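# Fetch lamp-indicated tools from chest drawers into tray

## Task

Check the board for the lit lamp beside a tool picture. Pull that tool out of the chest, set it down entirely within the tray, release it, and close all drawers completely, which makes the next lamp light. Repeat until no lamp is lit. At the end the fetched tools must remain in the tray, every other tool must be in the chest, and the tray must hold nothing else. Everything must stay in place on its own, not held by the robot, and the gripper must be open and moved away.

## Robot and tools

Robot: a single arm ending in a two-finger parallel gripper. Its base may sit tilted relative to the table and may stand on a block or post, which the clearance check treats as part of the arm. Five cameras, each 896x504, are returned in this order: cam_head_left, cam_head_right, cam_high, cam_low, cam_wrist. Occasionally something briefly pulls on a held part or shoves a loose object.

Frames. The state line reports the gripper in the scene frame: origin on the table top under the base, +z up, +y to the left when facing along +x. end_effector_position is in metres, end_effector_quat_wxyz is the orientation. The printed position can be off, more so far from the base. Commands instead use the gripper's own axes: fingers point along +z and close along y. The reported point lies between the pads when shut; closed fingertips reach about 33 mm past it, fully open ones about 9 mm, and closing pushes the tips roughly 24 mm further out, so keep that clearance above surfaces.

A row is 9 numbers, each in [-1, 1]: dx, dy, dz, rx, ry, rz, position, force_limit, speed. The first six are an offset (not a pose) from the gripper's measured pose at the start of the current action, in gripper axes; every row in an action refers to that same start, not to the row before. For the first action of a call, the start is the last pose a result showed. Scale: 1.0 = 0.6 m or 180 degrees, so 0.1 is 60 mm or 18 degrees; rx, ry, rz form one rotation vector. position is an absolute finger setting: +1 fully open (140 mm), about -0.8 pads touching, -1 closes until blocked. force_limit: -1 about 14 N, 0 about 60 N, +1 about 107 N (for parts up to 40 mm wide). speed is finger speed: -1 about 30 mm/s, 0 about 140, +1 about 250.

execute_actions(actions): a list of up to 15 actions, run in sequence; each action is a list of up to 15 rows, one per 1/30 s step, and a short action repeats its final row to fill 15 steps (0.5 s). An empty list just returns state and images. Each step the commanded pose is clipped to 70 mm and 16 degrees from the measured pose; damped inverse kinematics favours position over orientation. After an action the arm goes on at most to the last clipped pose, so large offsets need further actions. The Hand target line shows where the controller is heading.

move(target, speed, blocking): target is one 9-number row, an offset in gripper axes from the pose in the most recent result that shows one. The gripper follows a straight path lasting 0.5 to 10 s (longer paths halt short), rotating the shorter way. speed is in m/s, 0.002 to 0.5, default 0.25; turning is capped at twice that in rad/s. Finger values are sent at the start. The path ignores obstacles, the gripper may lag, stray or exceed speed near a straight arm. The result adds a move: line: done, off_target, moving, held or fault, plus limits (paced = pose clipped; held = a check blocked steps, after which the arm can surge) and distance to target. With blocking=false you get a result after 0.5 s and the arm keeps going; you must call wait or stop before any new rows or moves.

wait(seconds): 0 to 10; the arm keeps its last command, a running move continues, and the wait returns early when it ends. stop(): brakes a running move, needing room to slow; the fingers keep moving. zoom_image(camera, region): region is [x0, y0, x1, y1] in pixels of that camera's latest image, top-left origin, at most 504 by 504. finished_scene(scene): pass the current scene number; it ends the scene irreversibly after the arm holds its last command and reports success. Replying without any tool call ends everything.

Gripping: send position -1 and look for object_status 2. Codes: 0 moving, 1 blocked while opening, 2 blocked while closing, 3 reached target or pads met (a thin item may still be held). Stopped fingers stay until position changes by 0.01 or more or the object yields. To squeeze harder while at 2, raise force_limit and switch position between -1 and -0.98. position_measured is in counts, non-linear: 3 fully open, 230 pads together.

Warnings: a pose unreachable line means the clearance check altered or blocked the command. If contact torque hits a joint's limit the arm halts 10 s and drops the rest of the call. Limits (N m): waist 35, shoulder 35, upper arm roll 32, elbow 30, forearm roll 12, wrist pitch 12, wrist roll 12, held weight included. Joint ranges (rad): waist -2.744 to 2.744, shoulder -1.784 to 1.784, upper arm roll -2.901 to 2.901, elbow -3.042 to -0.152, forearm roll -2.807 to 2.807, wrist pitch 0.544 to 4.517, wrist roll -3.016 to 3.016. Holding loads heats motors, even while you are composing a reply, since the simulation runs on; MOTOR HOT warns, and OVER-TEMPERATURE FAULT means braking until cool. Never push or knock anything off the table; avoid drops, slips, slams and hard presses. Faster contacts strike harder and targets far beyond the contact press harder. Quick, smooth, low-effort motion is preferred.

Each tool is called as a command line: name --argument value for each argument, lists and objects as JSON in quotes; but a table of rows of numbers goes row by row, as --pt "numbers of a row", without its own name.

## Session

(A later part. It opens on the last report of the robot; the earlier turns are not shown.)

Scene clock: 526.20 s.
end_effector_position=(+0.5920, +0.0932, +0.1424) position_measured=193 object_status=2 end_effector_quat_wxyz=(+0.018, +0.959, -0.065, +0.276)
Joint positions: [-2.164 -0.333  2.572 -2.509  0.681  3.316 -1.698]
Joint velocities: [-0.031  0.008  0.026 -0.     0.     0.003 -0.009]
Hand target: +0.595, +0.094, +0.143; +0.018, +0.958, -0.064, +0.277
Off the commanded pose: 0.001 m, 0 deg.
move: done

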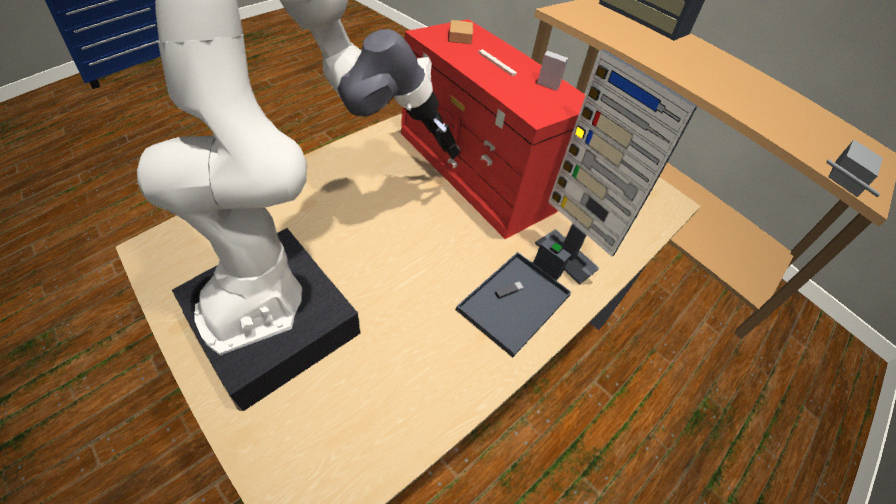

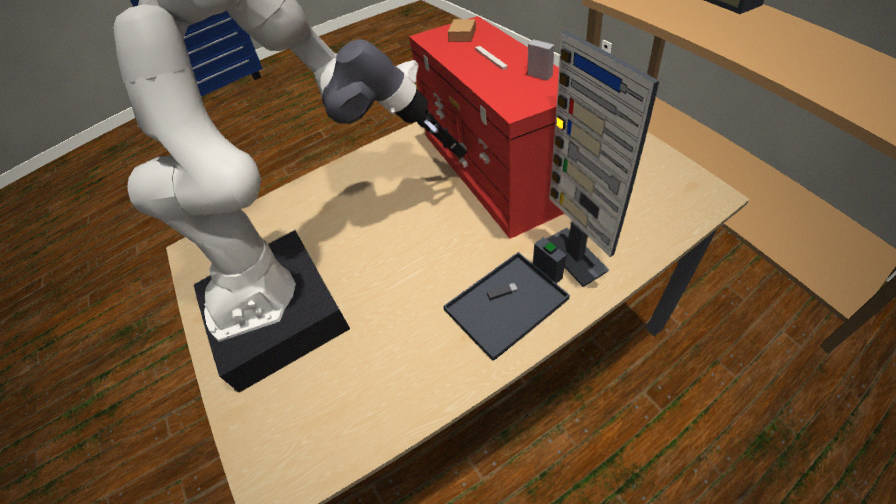

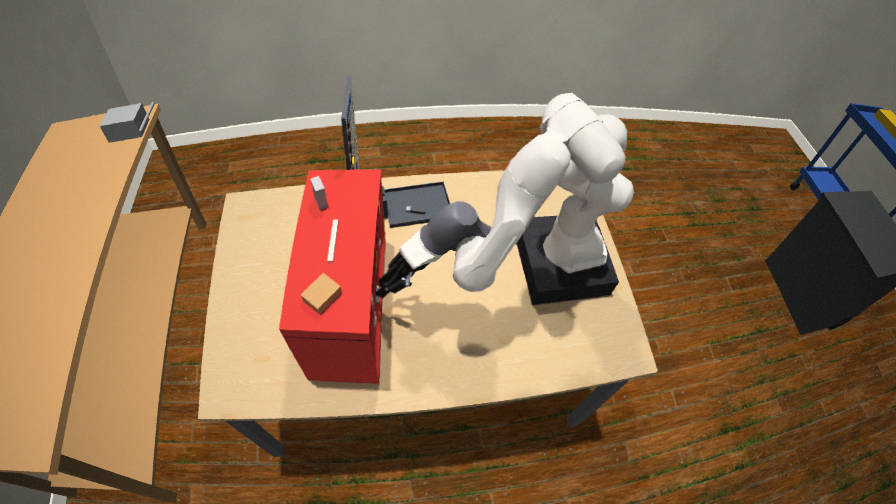

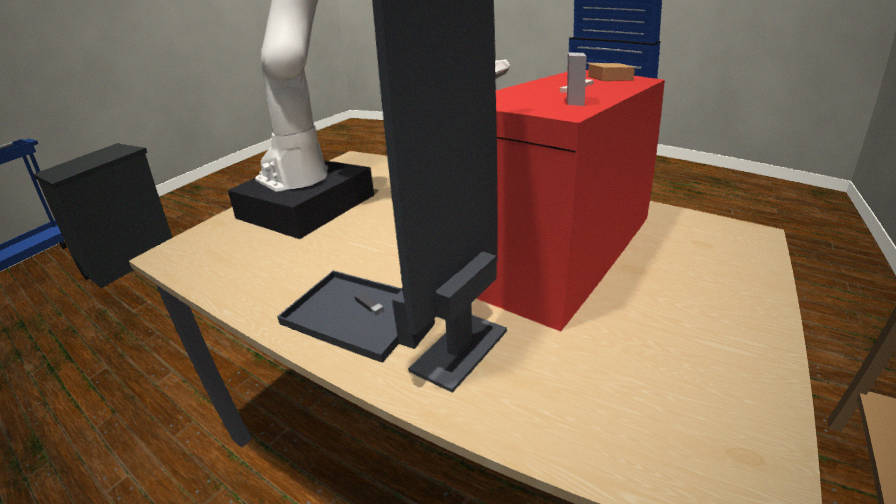

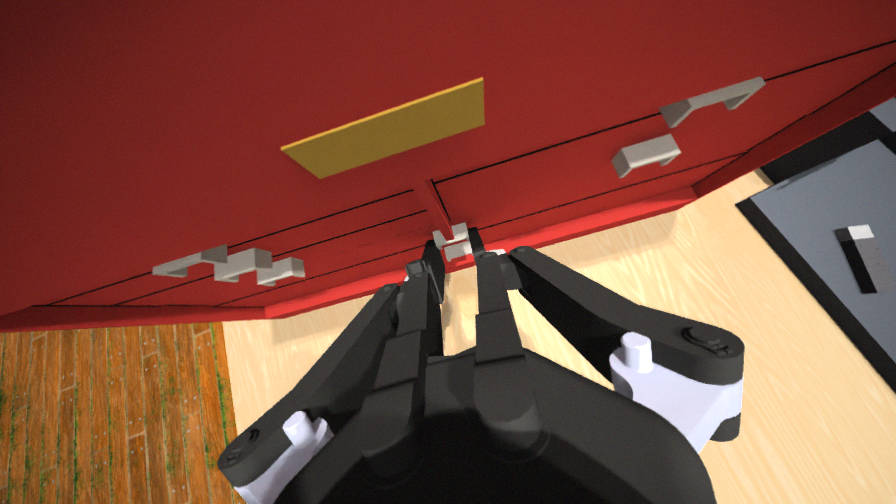

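move --target '[-0.0467, 0.0007, 0.0651, 0, 0, 0, -0.3, -0.1, 1]' --speed 0.07

zoom_image --camera "cam_wrist" --region '[380, 150, 560, 310]'

Scene clock: 534.57 s.
end_effector_position=(+0.5886, +0.0925, +0.0957) position_measured=167 object_status=3 end_effector_quat_wxyz=(+0.021, +0.959, -0.062, +0.276)
Joint positions: [-2.485 -0.427  2.895 -2.494  0.616  3.454 -1.661]
Joint velocities: [-0.003 -0.001  0.002 -0.    -0.012  0.01   0.015]
Hand target: +0.589, +0.093, +0.096; +0.020, +0.959, -0.065, +0.277
Off the commanded pose: 0.001 m, 0 deg.
joint sent to its limit — the command would take joint 3 (upper arm roll) past its upper limit, so that joint was sent only as far as its limit.
move: done

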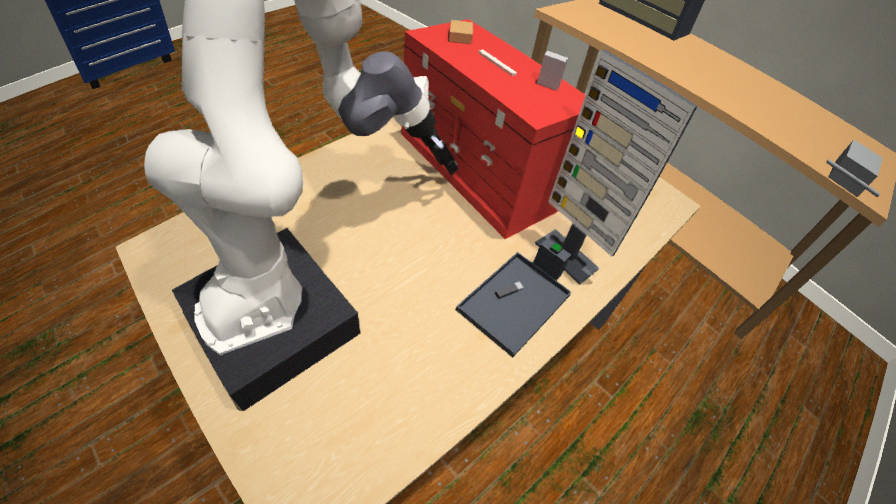

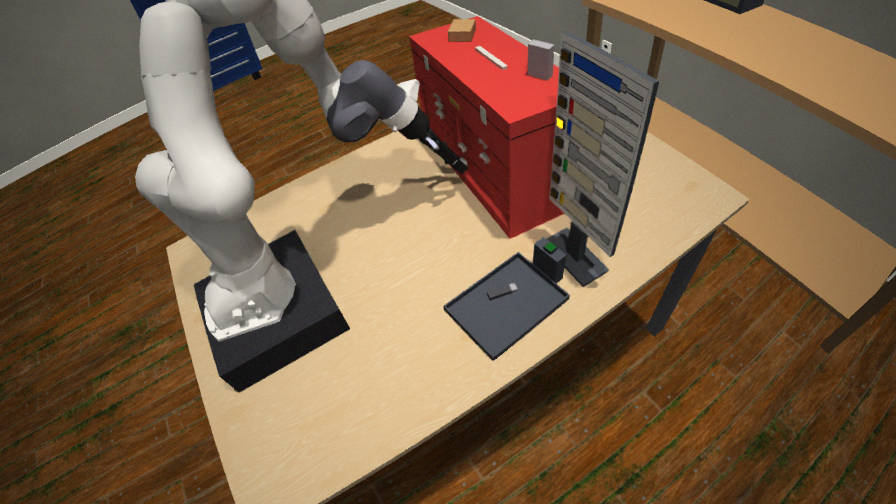

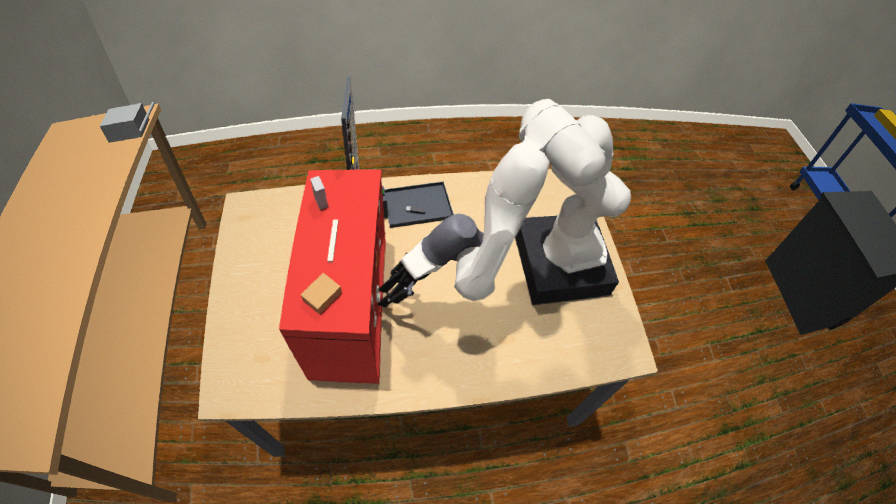

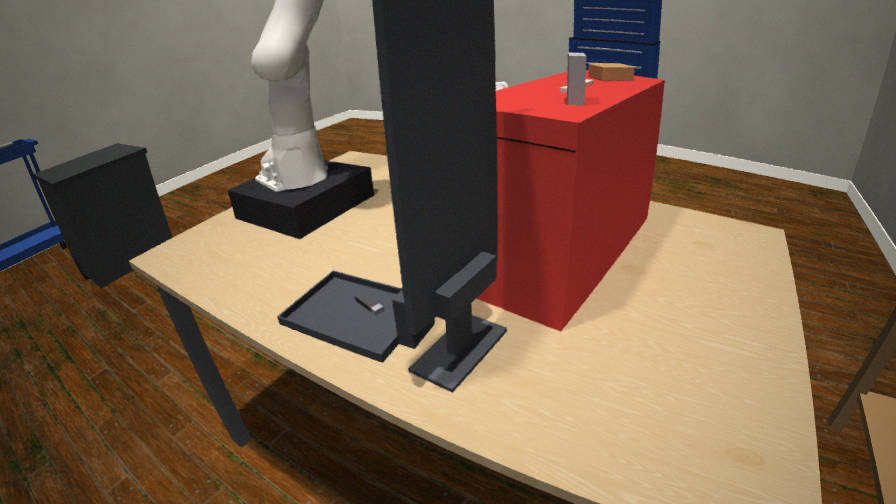

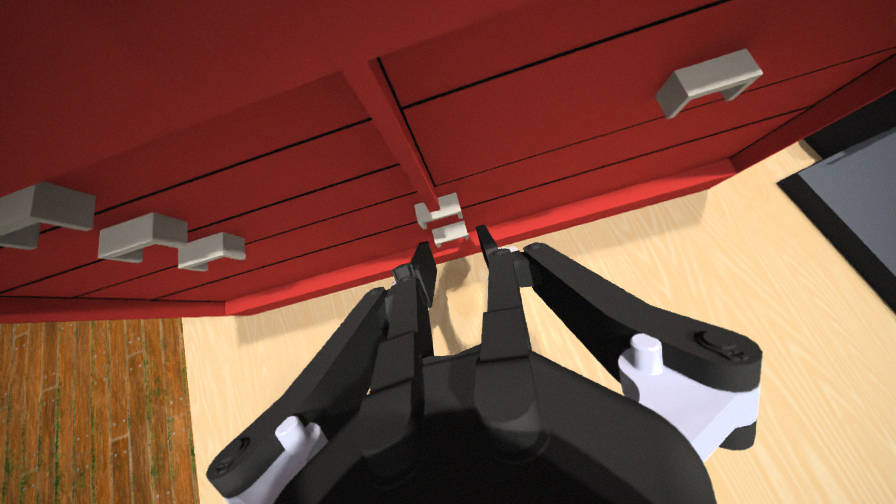

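Region (380, 150, 560, 310) of cam_wrist's 896x504 image, scaled by 2.800, with more detail than that image has.

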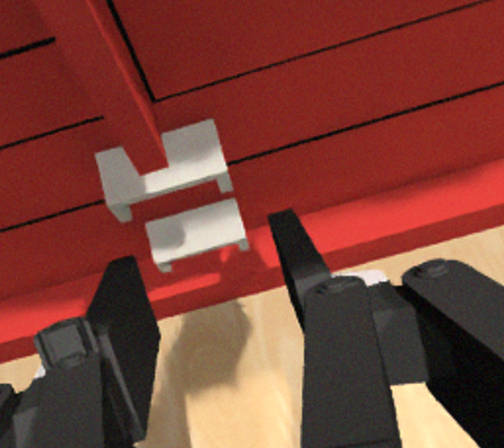

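execute_actions --actions '[[[0,-0.001,0.003,0,0,0,-0.3,-0.1,-0.3],[0.0001,-0.0015,0.006,0,0,0,-0.3,-0.1,-0.3],[0.0002,-0.002,0.009,0,0,0,-0.3,-0.1,-0.3],[0.0003,-0.0026,0.012,0,0,0,-0.3,-0.1,-0.3]]]'

zoom_image --camera "cam_wrist" --region '[380, 150, 560, 310]'

Scene clock: 546.80 s.
end_effector_position=(+0.5918, +0.0932, +0.0897) position_measured=167 object_status=3 end_effector_quat_wxyz=(+0.022, +0.959, -0.059, +0.275)
Joint positions: [-2.491 -0.449  2.895 -2.48   0.59   3.456 -1.643]
Joint velocities: [-0.003 -0.001  0.001  0.    -0.017  0.002  0.021]
Hand target: +0.593, +0.094, +0.090; +0.021, +0.959, -0.062, +0.276
Off the commanded pose: 0.001 m, 0 deg.
joint sent to its limit — the command would take joint 3 (upper arm roll) past its upper limit, so that joint was sent only as far as its limit.

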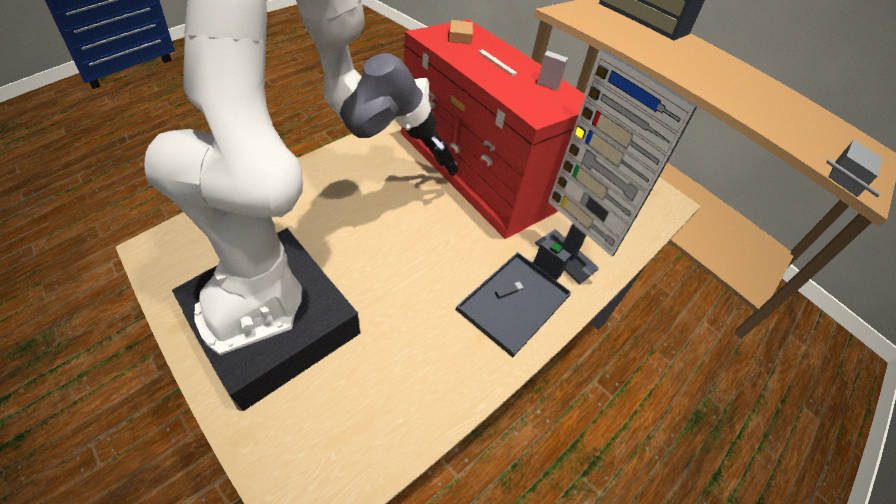

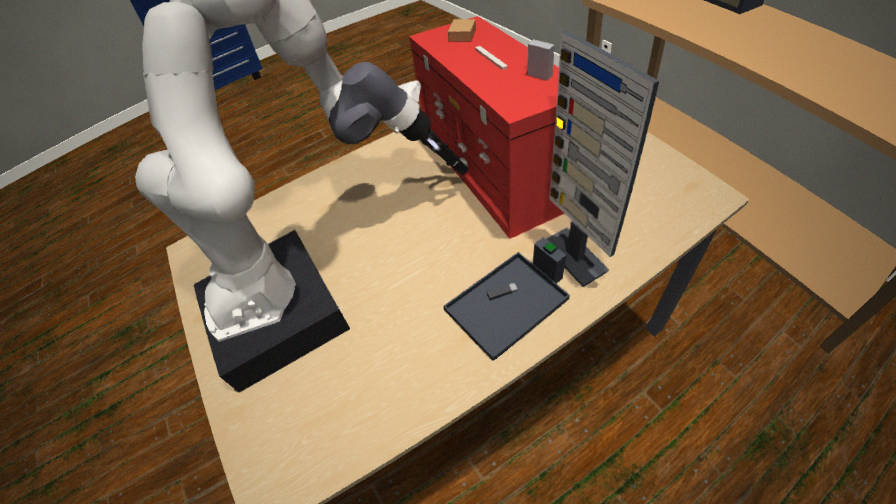

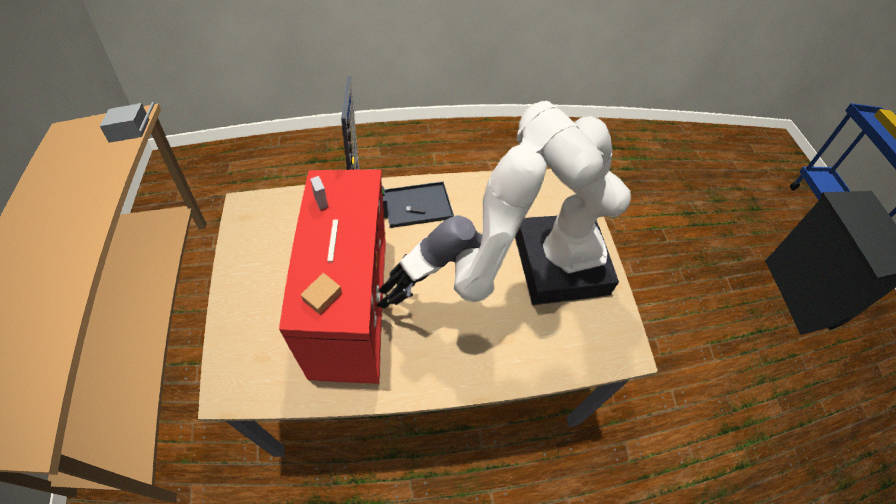

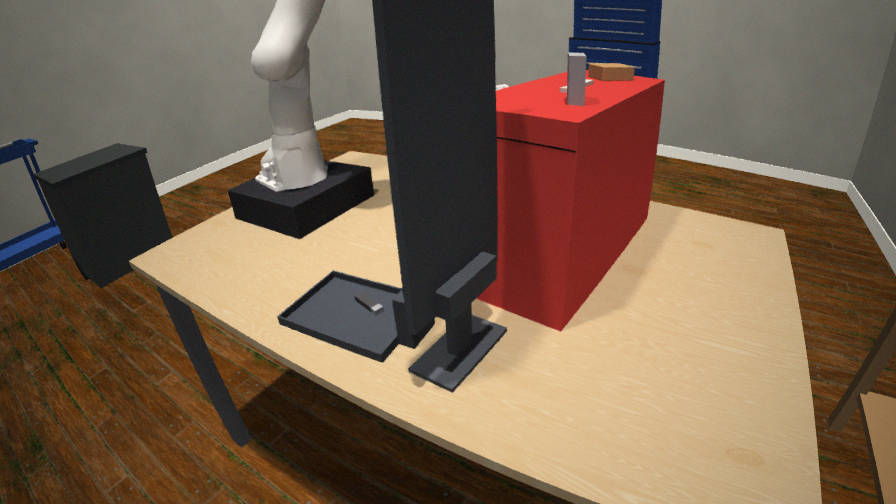

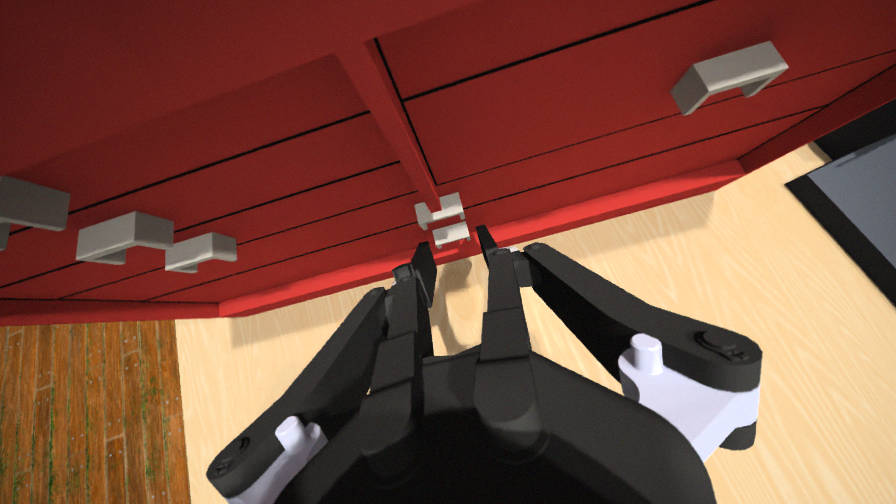

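Region (380, 150, 560, 310) of cam_wrist's 896x504 image, scaled by 2.800, with more detail than that image has.

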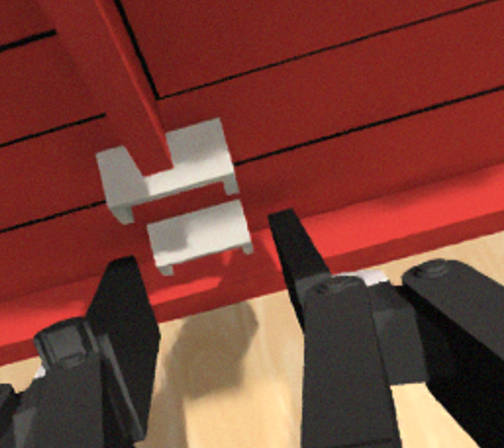

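execute_actions --actions '[[[0.004,0,0.0025,0,0,0,-0.3,-0.1,-0.3],[0.004,0,0.0025,0,0,0,-0.3,-0.1,-0.3],[0.004,0,0.0025,0,0,0,-0.3,-0.1,-0.3],[0.004,0,0.0025,0,0,0,-0.3,-0.1,-0.3],[0.004,0,0.0025,0,0,0,-0.3,-0.1,-0.3],[0.004,0,0.0025,0,0,0,-0.3,-0.1,-0.3],[0.004,0,0.0025,0,0,0,-1,-0.1,-0.2]]]'

Scene clock: 550.70 s.
end_effector_position=(+0.5945, +0.0926, +0.0905) position_measured=192 object_status=0 end_effector_quat_wxyz=(+0.021, +0.959, -0.062, +0.276)
Joint positions: [-2.491 -0.451  2.892 -2.475  0.587  3.454 -1.636]
Joint velocities: [-0.     0.001  0.002  0.    -0.001  0.001 -0.001]
Hand target: +0.595, +0.093, +0.090; +0.022, +0.959, -0.059, +0.275
Off the commanded pose: 0.001 m, 0 deg.

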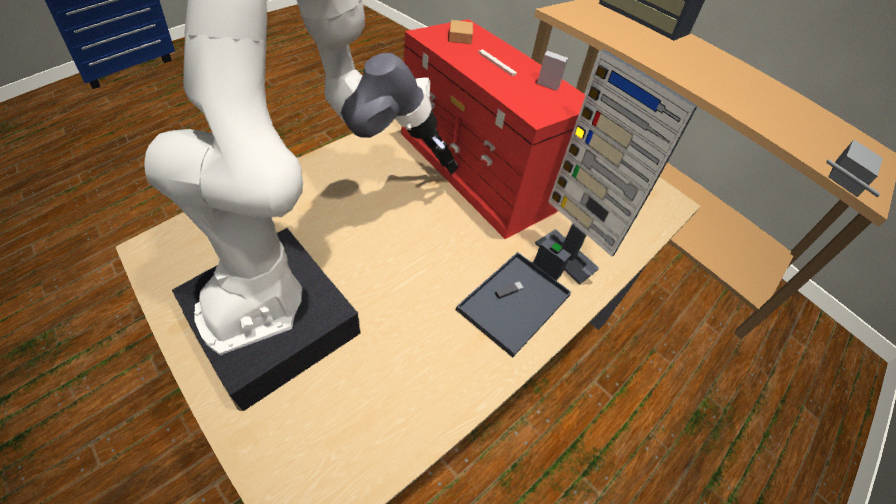

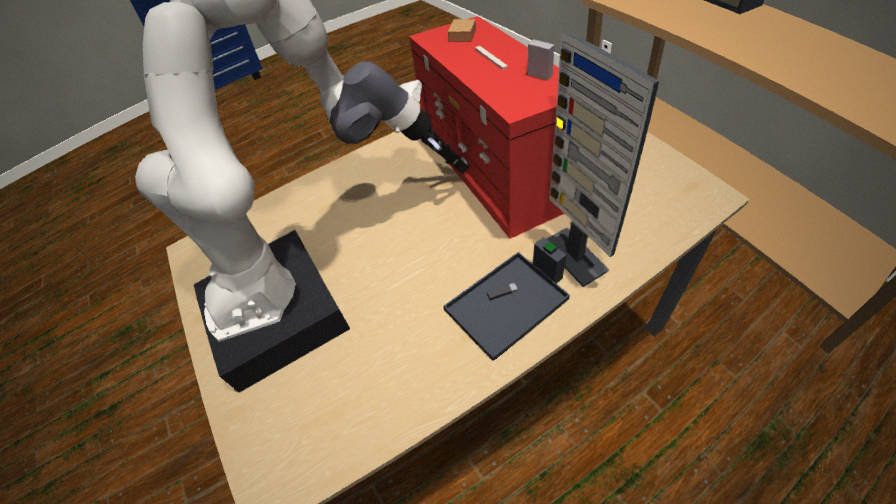

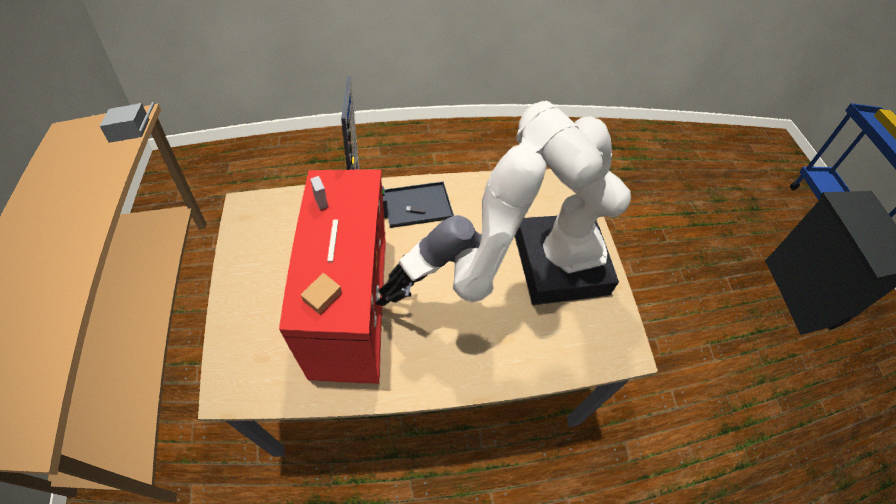

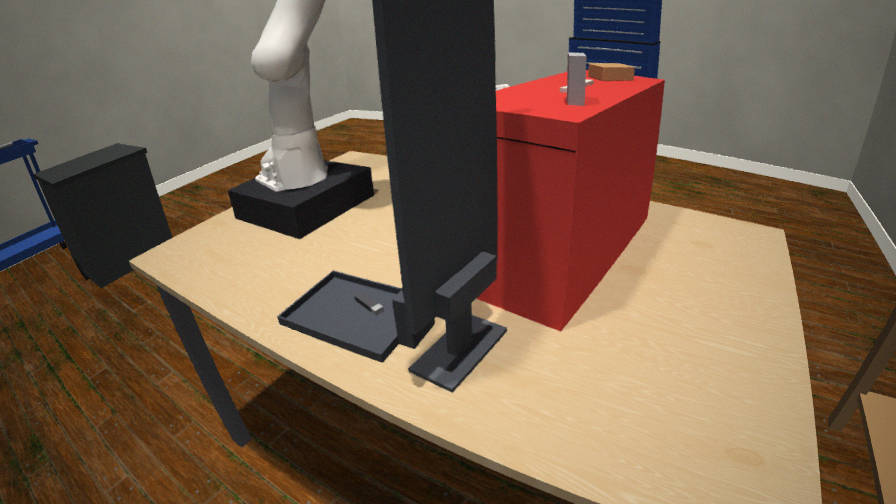

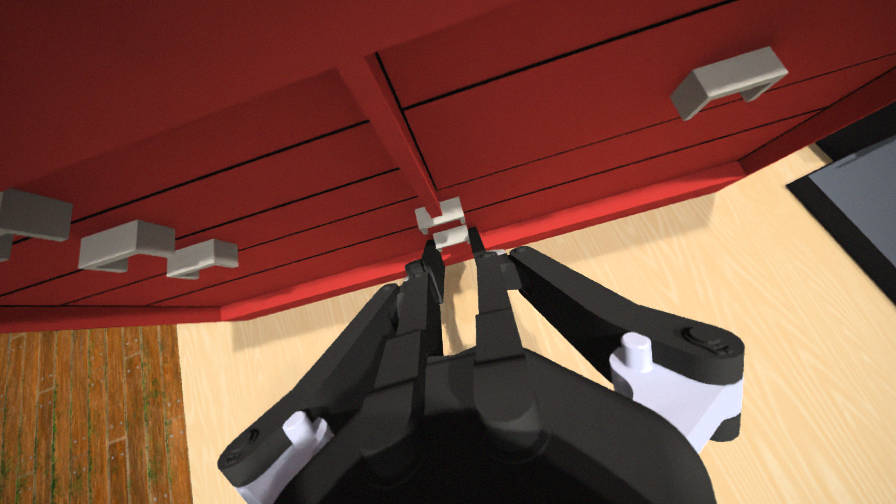

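move --target '[-0.1733, 0.0003, -0.1033, 0, 0, 0, -1, -0.1, -0.2]' --speed 0.1

Scene clock: 553.40 s.
end_effector_position=(+0.4762, +0.1090, +0.0893) position_measured=192 object_status=2 end_effector_quat_wxyz=(+0.021, +0.959, -0.059, +0.275)
Joint positions: [-2.322 -0.316  2.896 -2.805  0.597  3.634 -1.486]
Joint velocities: [ 0.002  0.001  0.002 -0.005 -0.001  0.008  0.03 ]
Hand target: +0.474, +0.109, +0.089; +0.020, +0.959, -0.062, +0.275
Off the commanded pose: 0.002 m, 0 deg.
joint sent to its limit — the command would take joint 3 (upper arm roll) past its upper limit, so that joint was sent only as far as its limit.
move: done

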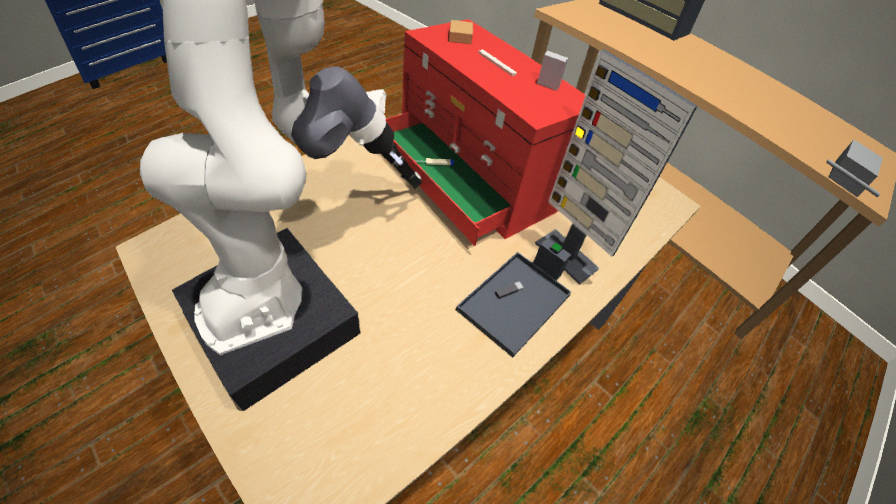

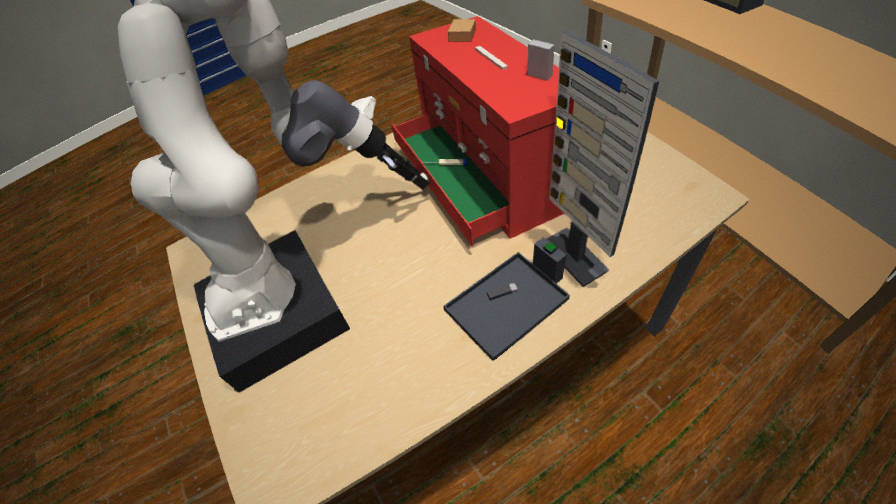

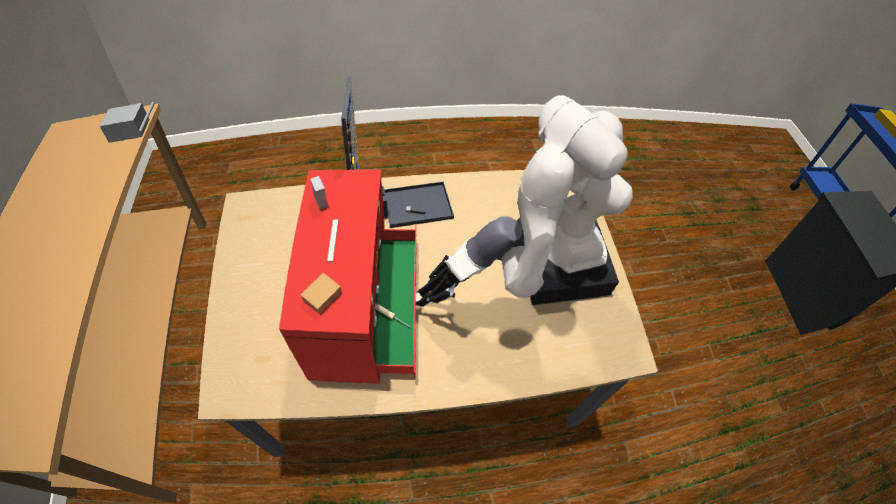

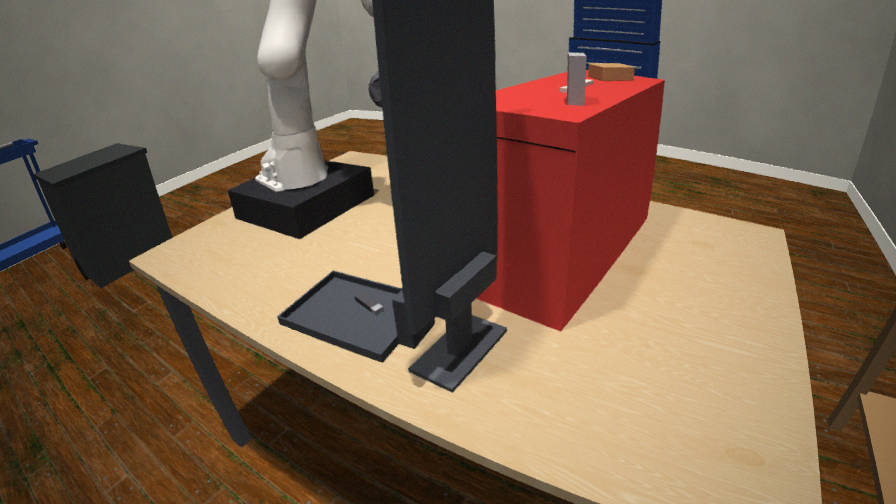

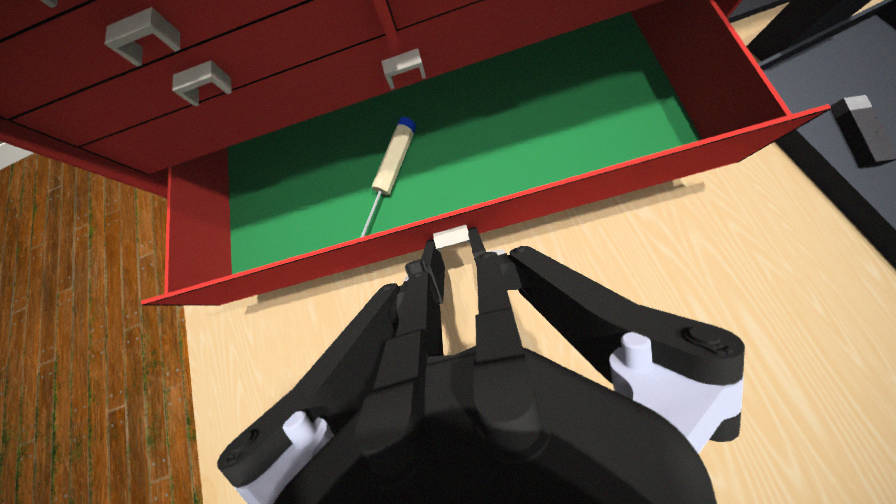

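move --target '[-0.054, -0.0008, -0.033, 0, 0, 0, -1, -0.1, -0.2]' --speed 0.07

zoom_image --camera "cam_wrist" --region '[320, 80, 500, 260]'

Scene clock: 557.13 s.
end_effector_position=(+0.4402, +0.1142, +0.0889) position_measured=192 object_status=2 end_effector_quat_wxyz=(+0.021, +0.960, -0.058, +0.274)
Joint positions: [-2.242 -0.286  2.895 -2.892  0.629  3.679 -1.437]
Joint velocities: [ 0.005  0.001  0.001 -0.004  0.003  0.003  0.017]
Hand target: +0.438, +0.114, +0.089; +0.020, +0.960, -0.059, +0.275
Off the commanded pose: 0.002 m, 0 deg.
joint sent to its limit — the command would take joint 3 (upper arm roll) past its upper limit, so that joint was sent only as far as its limit.
move: done

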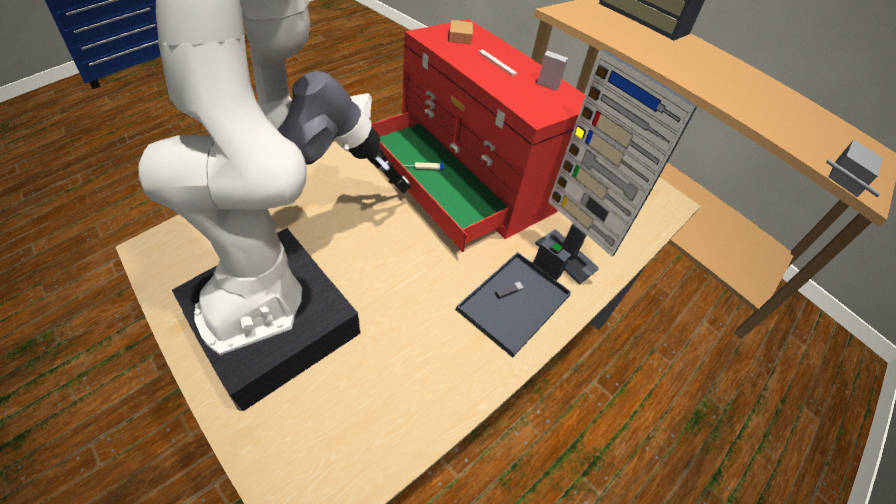

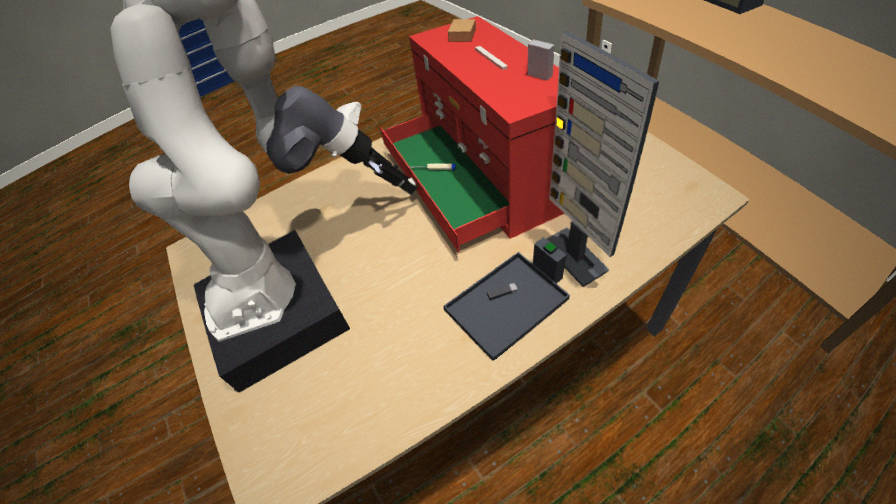

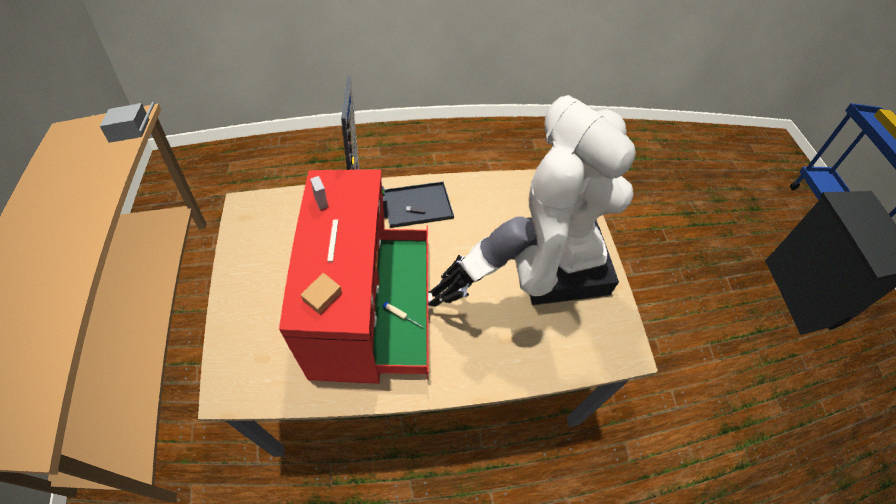

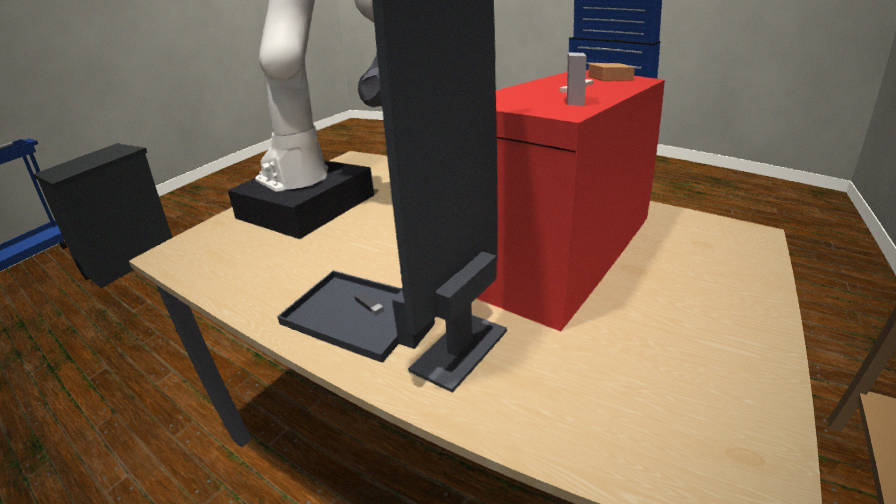

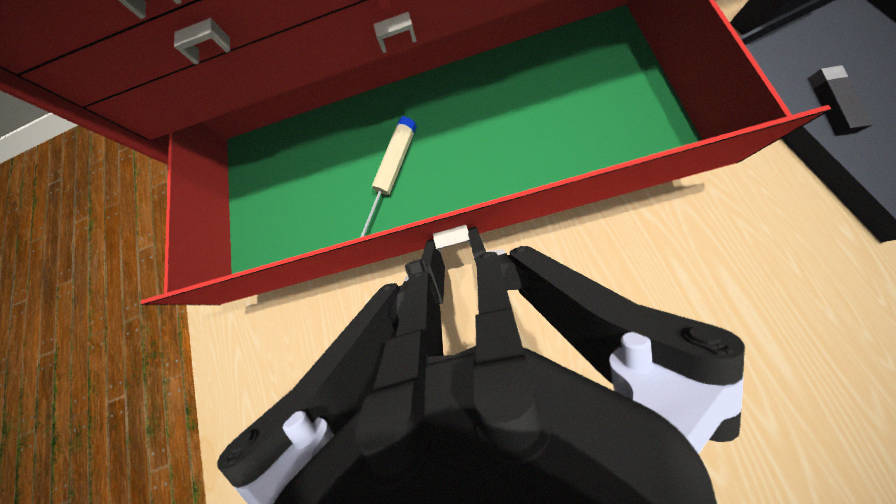

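Region (320, 80, 500, 260) of cam_wrist's 896x504 image, scaled by 2.800, with more detail than that image has.

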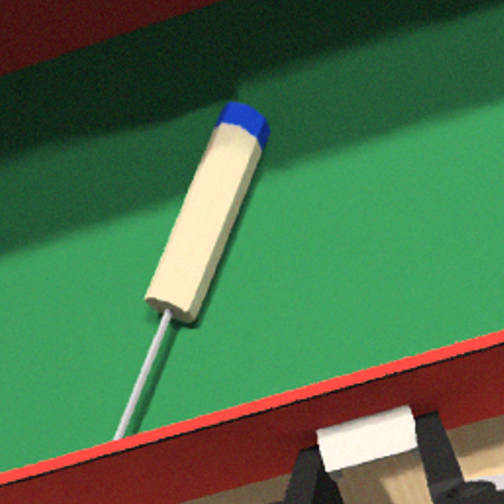

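move --target '[0.061, 0.0005, -0.0917, 0, -0.0933, 0, -0.3, -0.1, 1]' --speed 0.1

Scene clock: 588.50 s.
end_effector_position=(+0.4441, +0.1105, +0.1529) position_measured=167 object_status=3 end_effector_quat_wxyz=(-0.067, +0.974, -0.046, +0.211)
Joint positions: [-2.403  0.106  2.895 -2.877  0.914  3.271 -1.963]
Joint velocities: [-0.039  0.013 -0.    -0.01  -0.109 -0.032  0.05 ]
Hand target: +0.443, +0.112, +0.152; -0.070, +0.974, -0.048, +0.209
Off the commanded pose: 0.005 m, 13 deg.
joint sent to its limit — the command would take joint 3 (upper arm roll) past its upper limit, so that joint was sent only as far as its limit.
move: off_target

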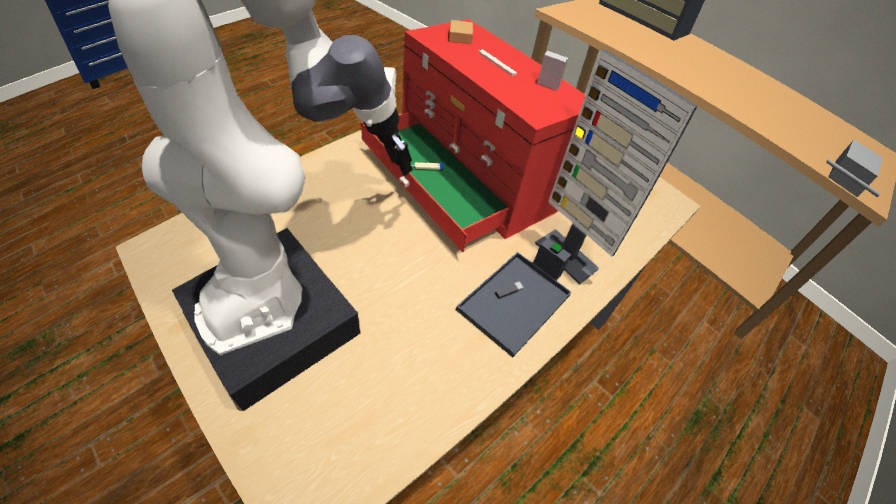

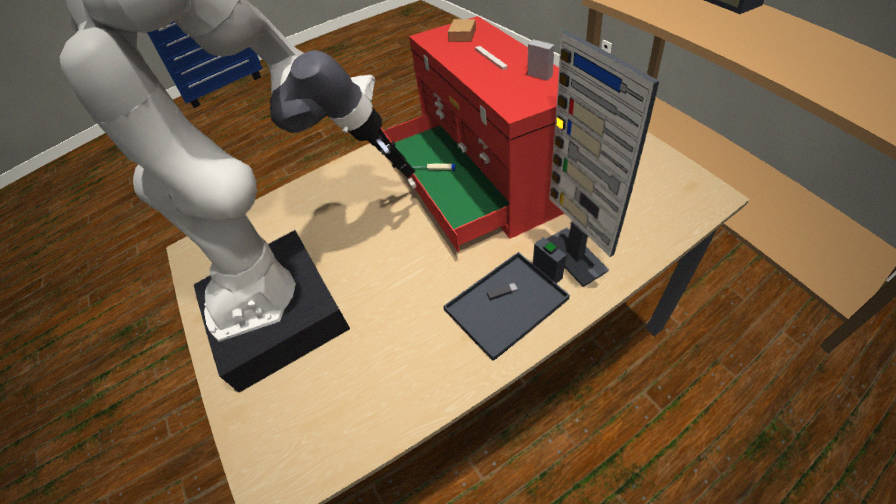

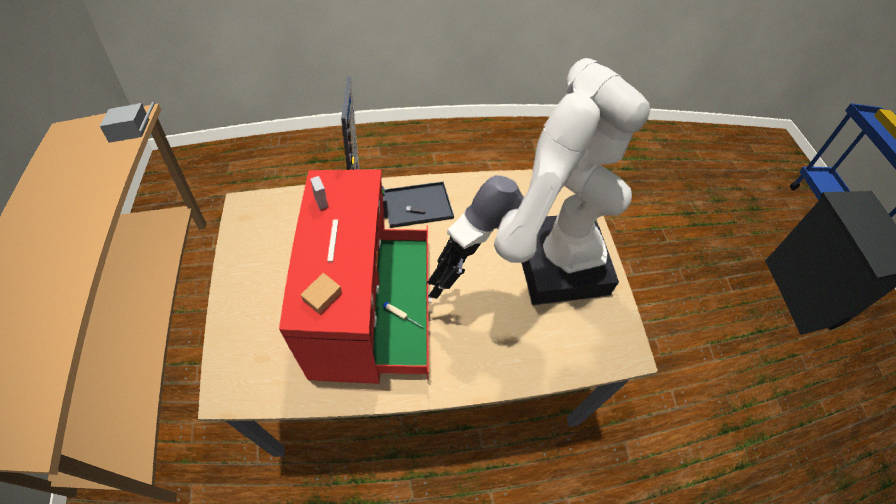

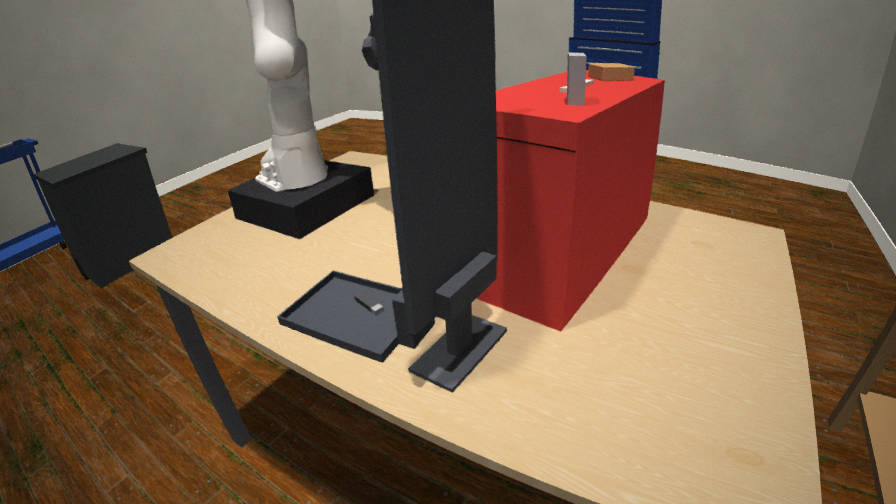

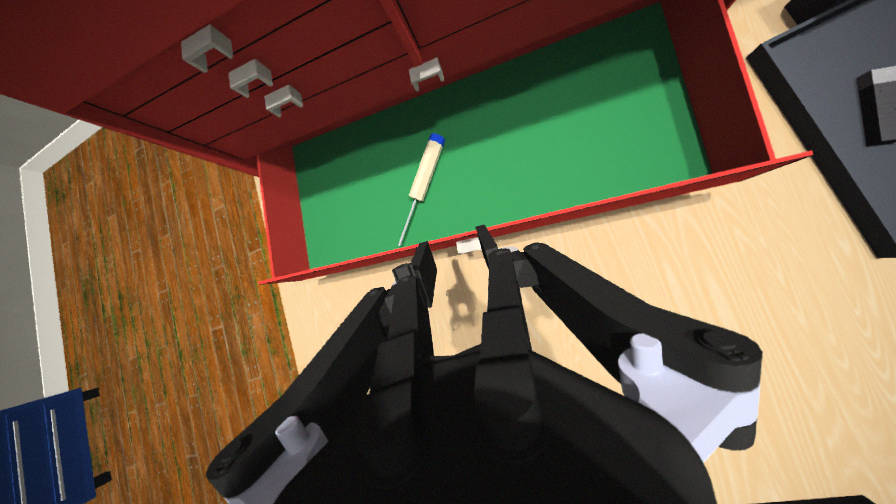

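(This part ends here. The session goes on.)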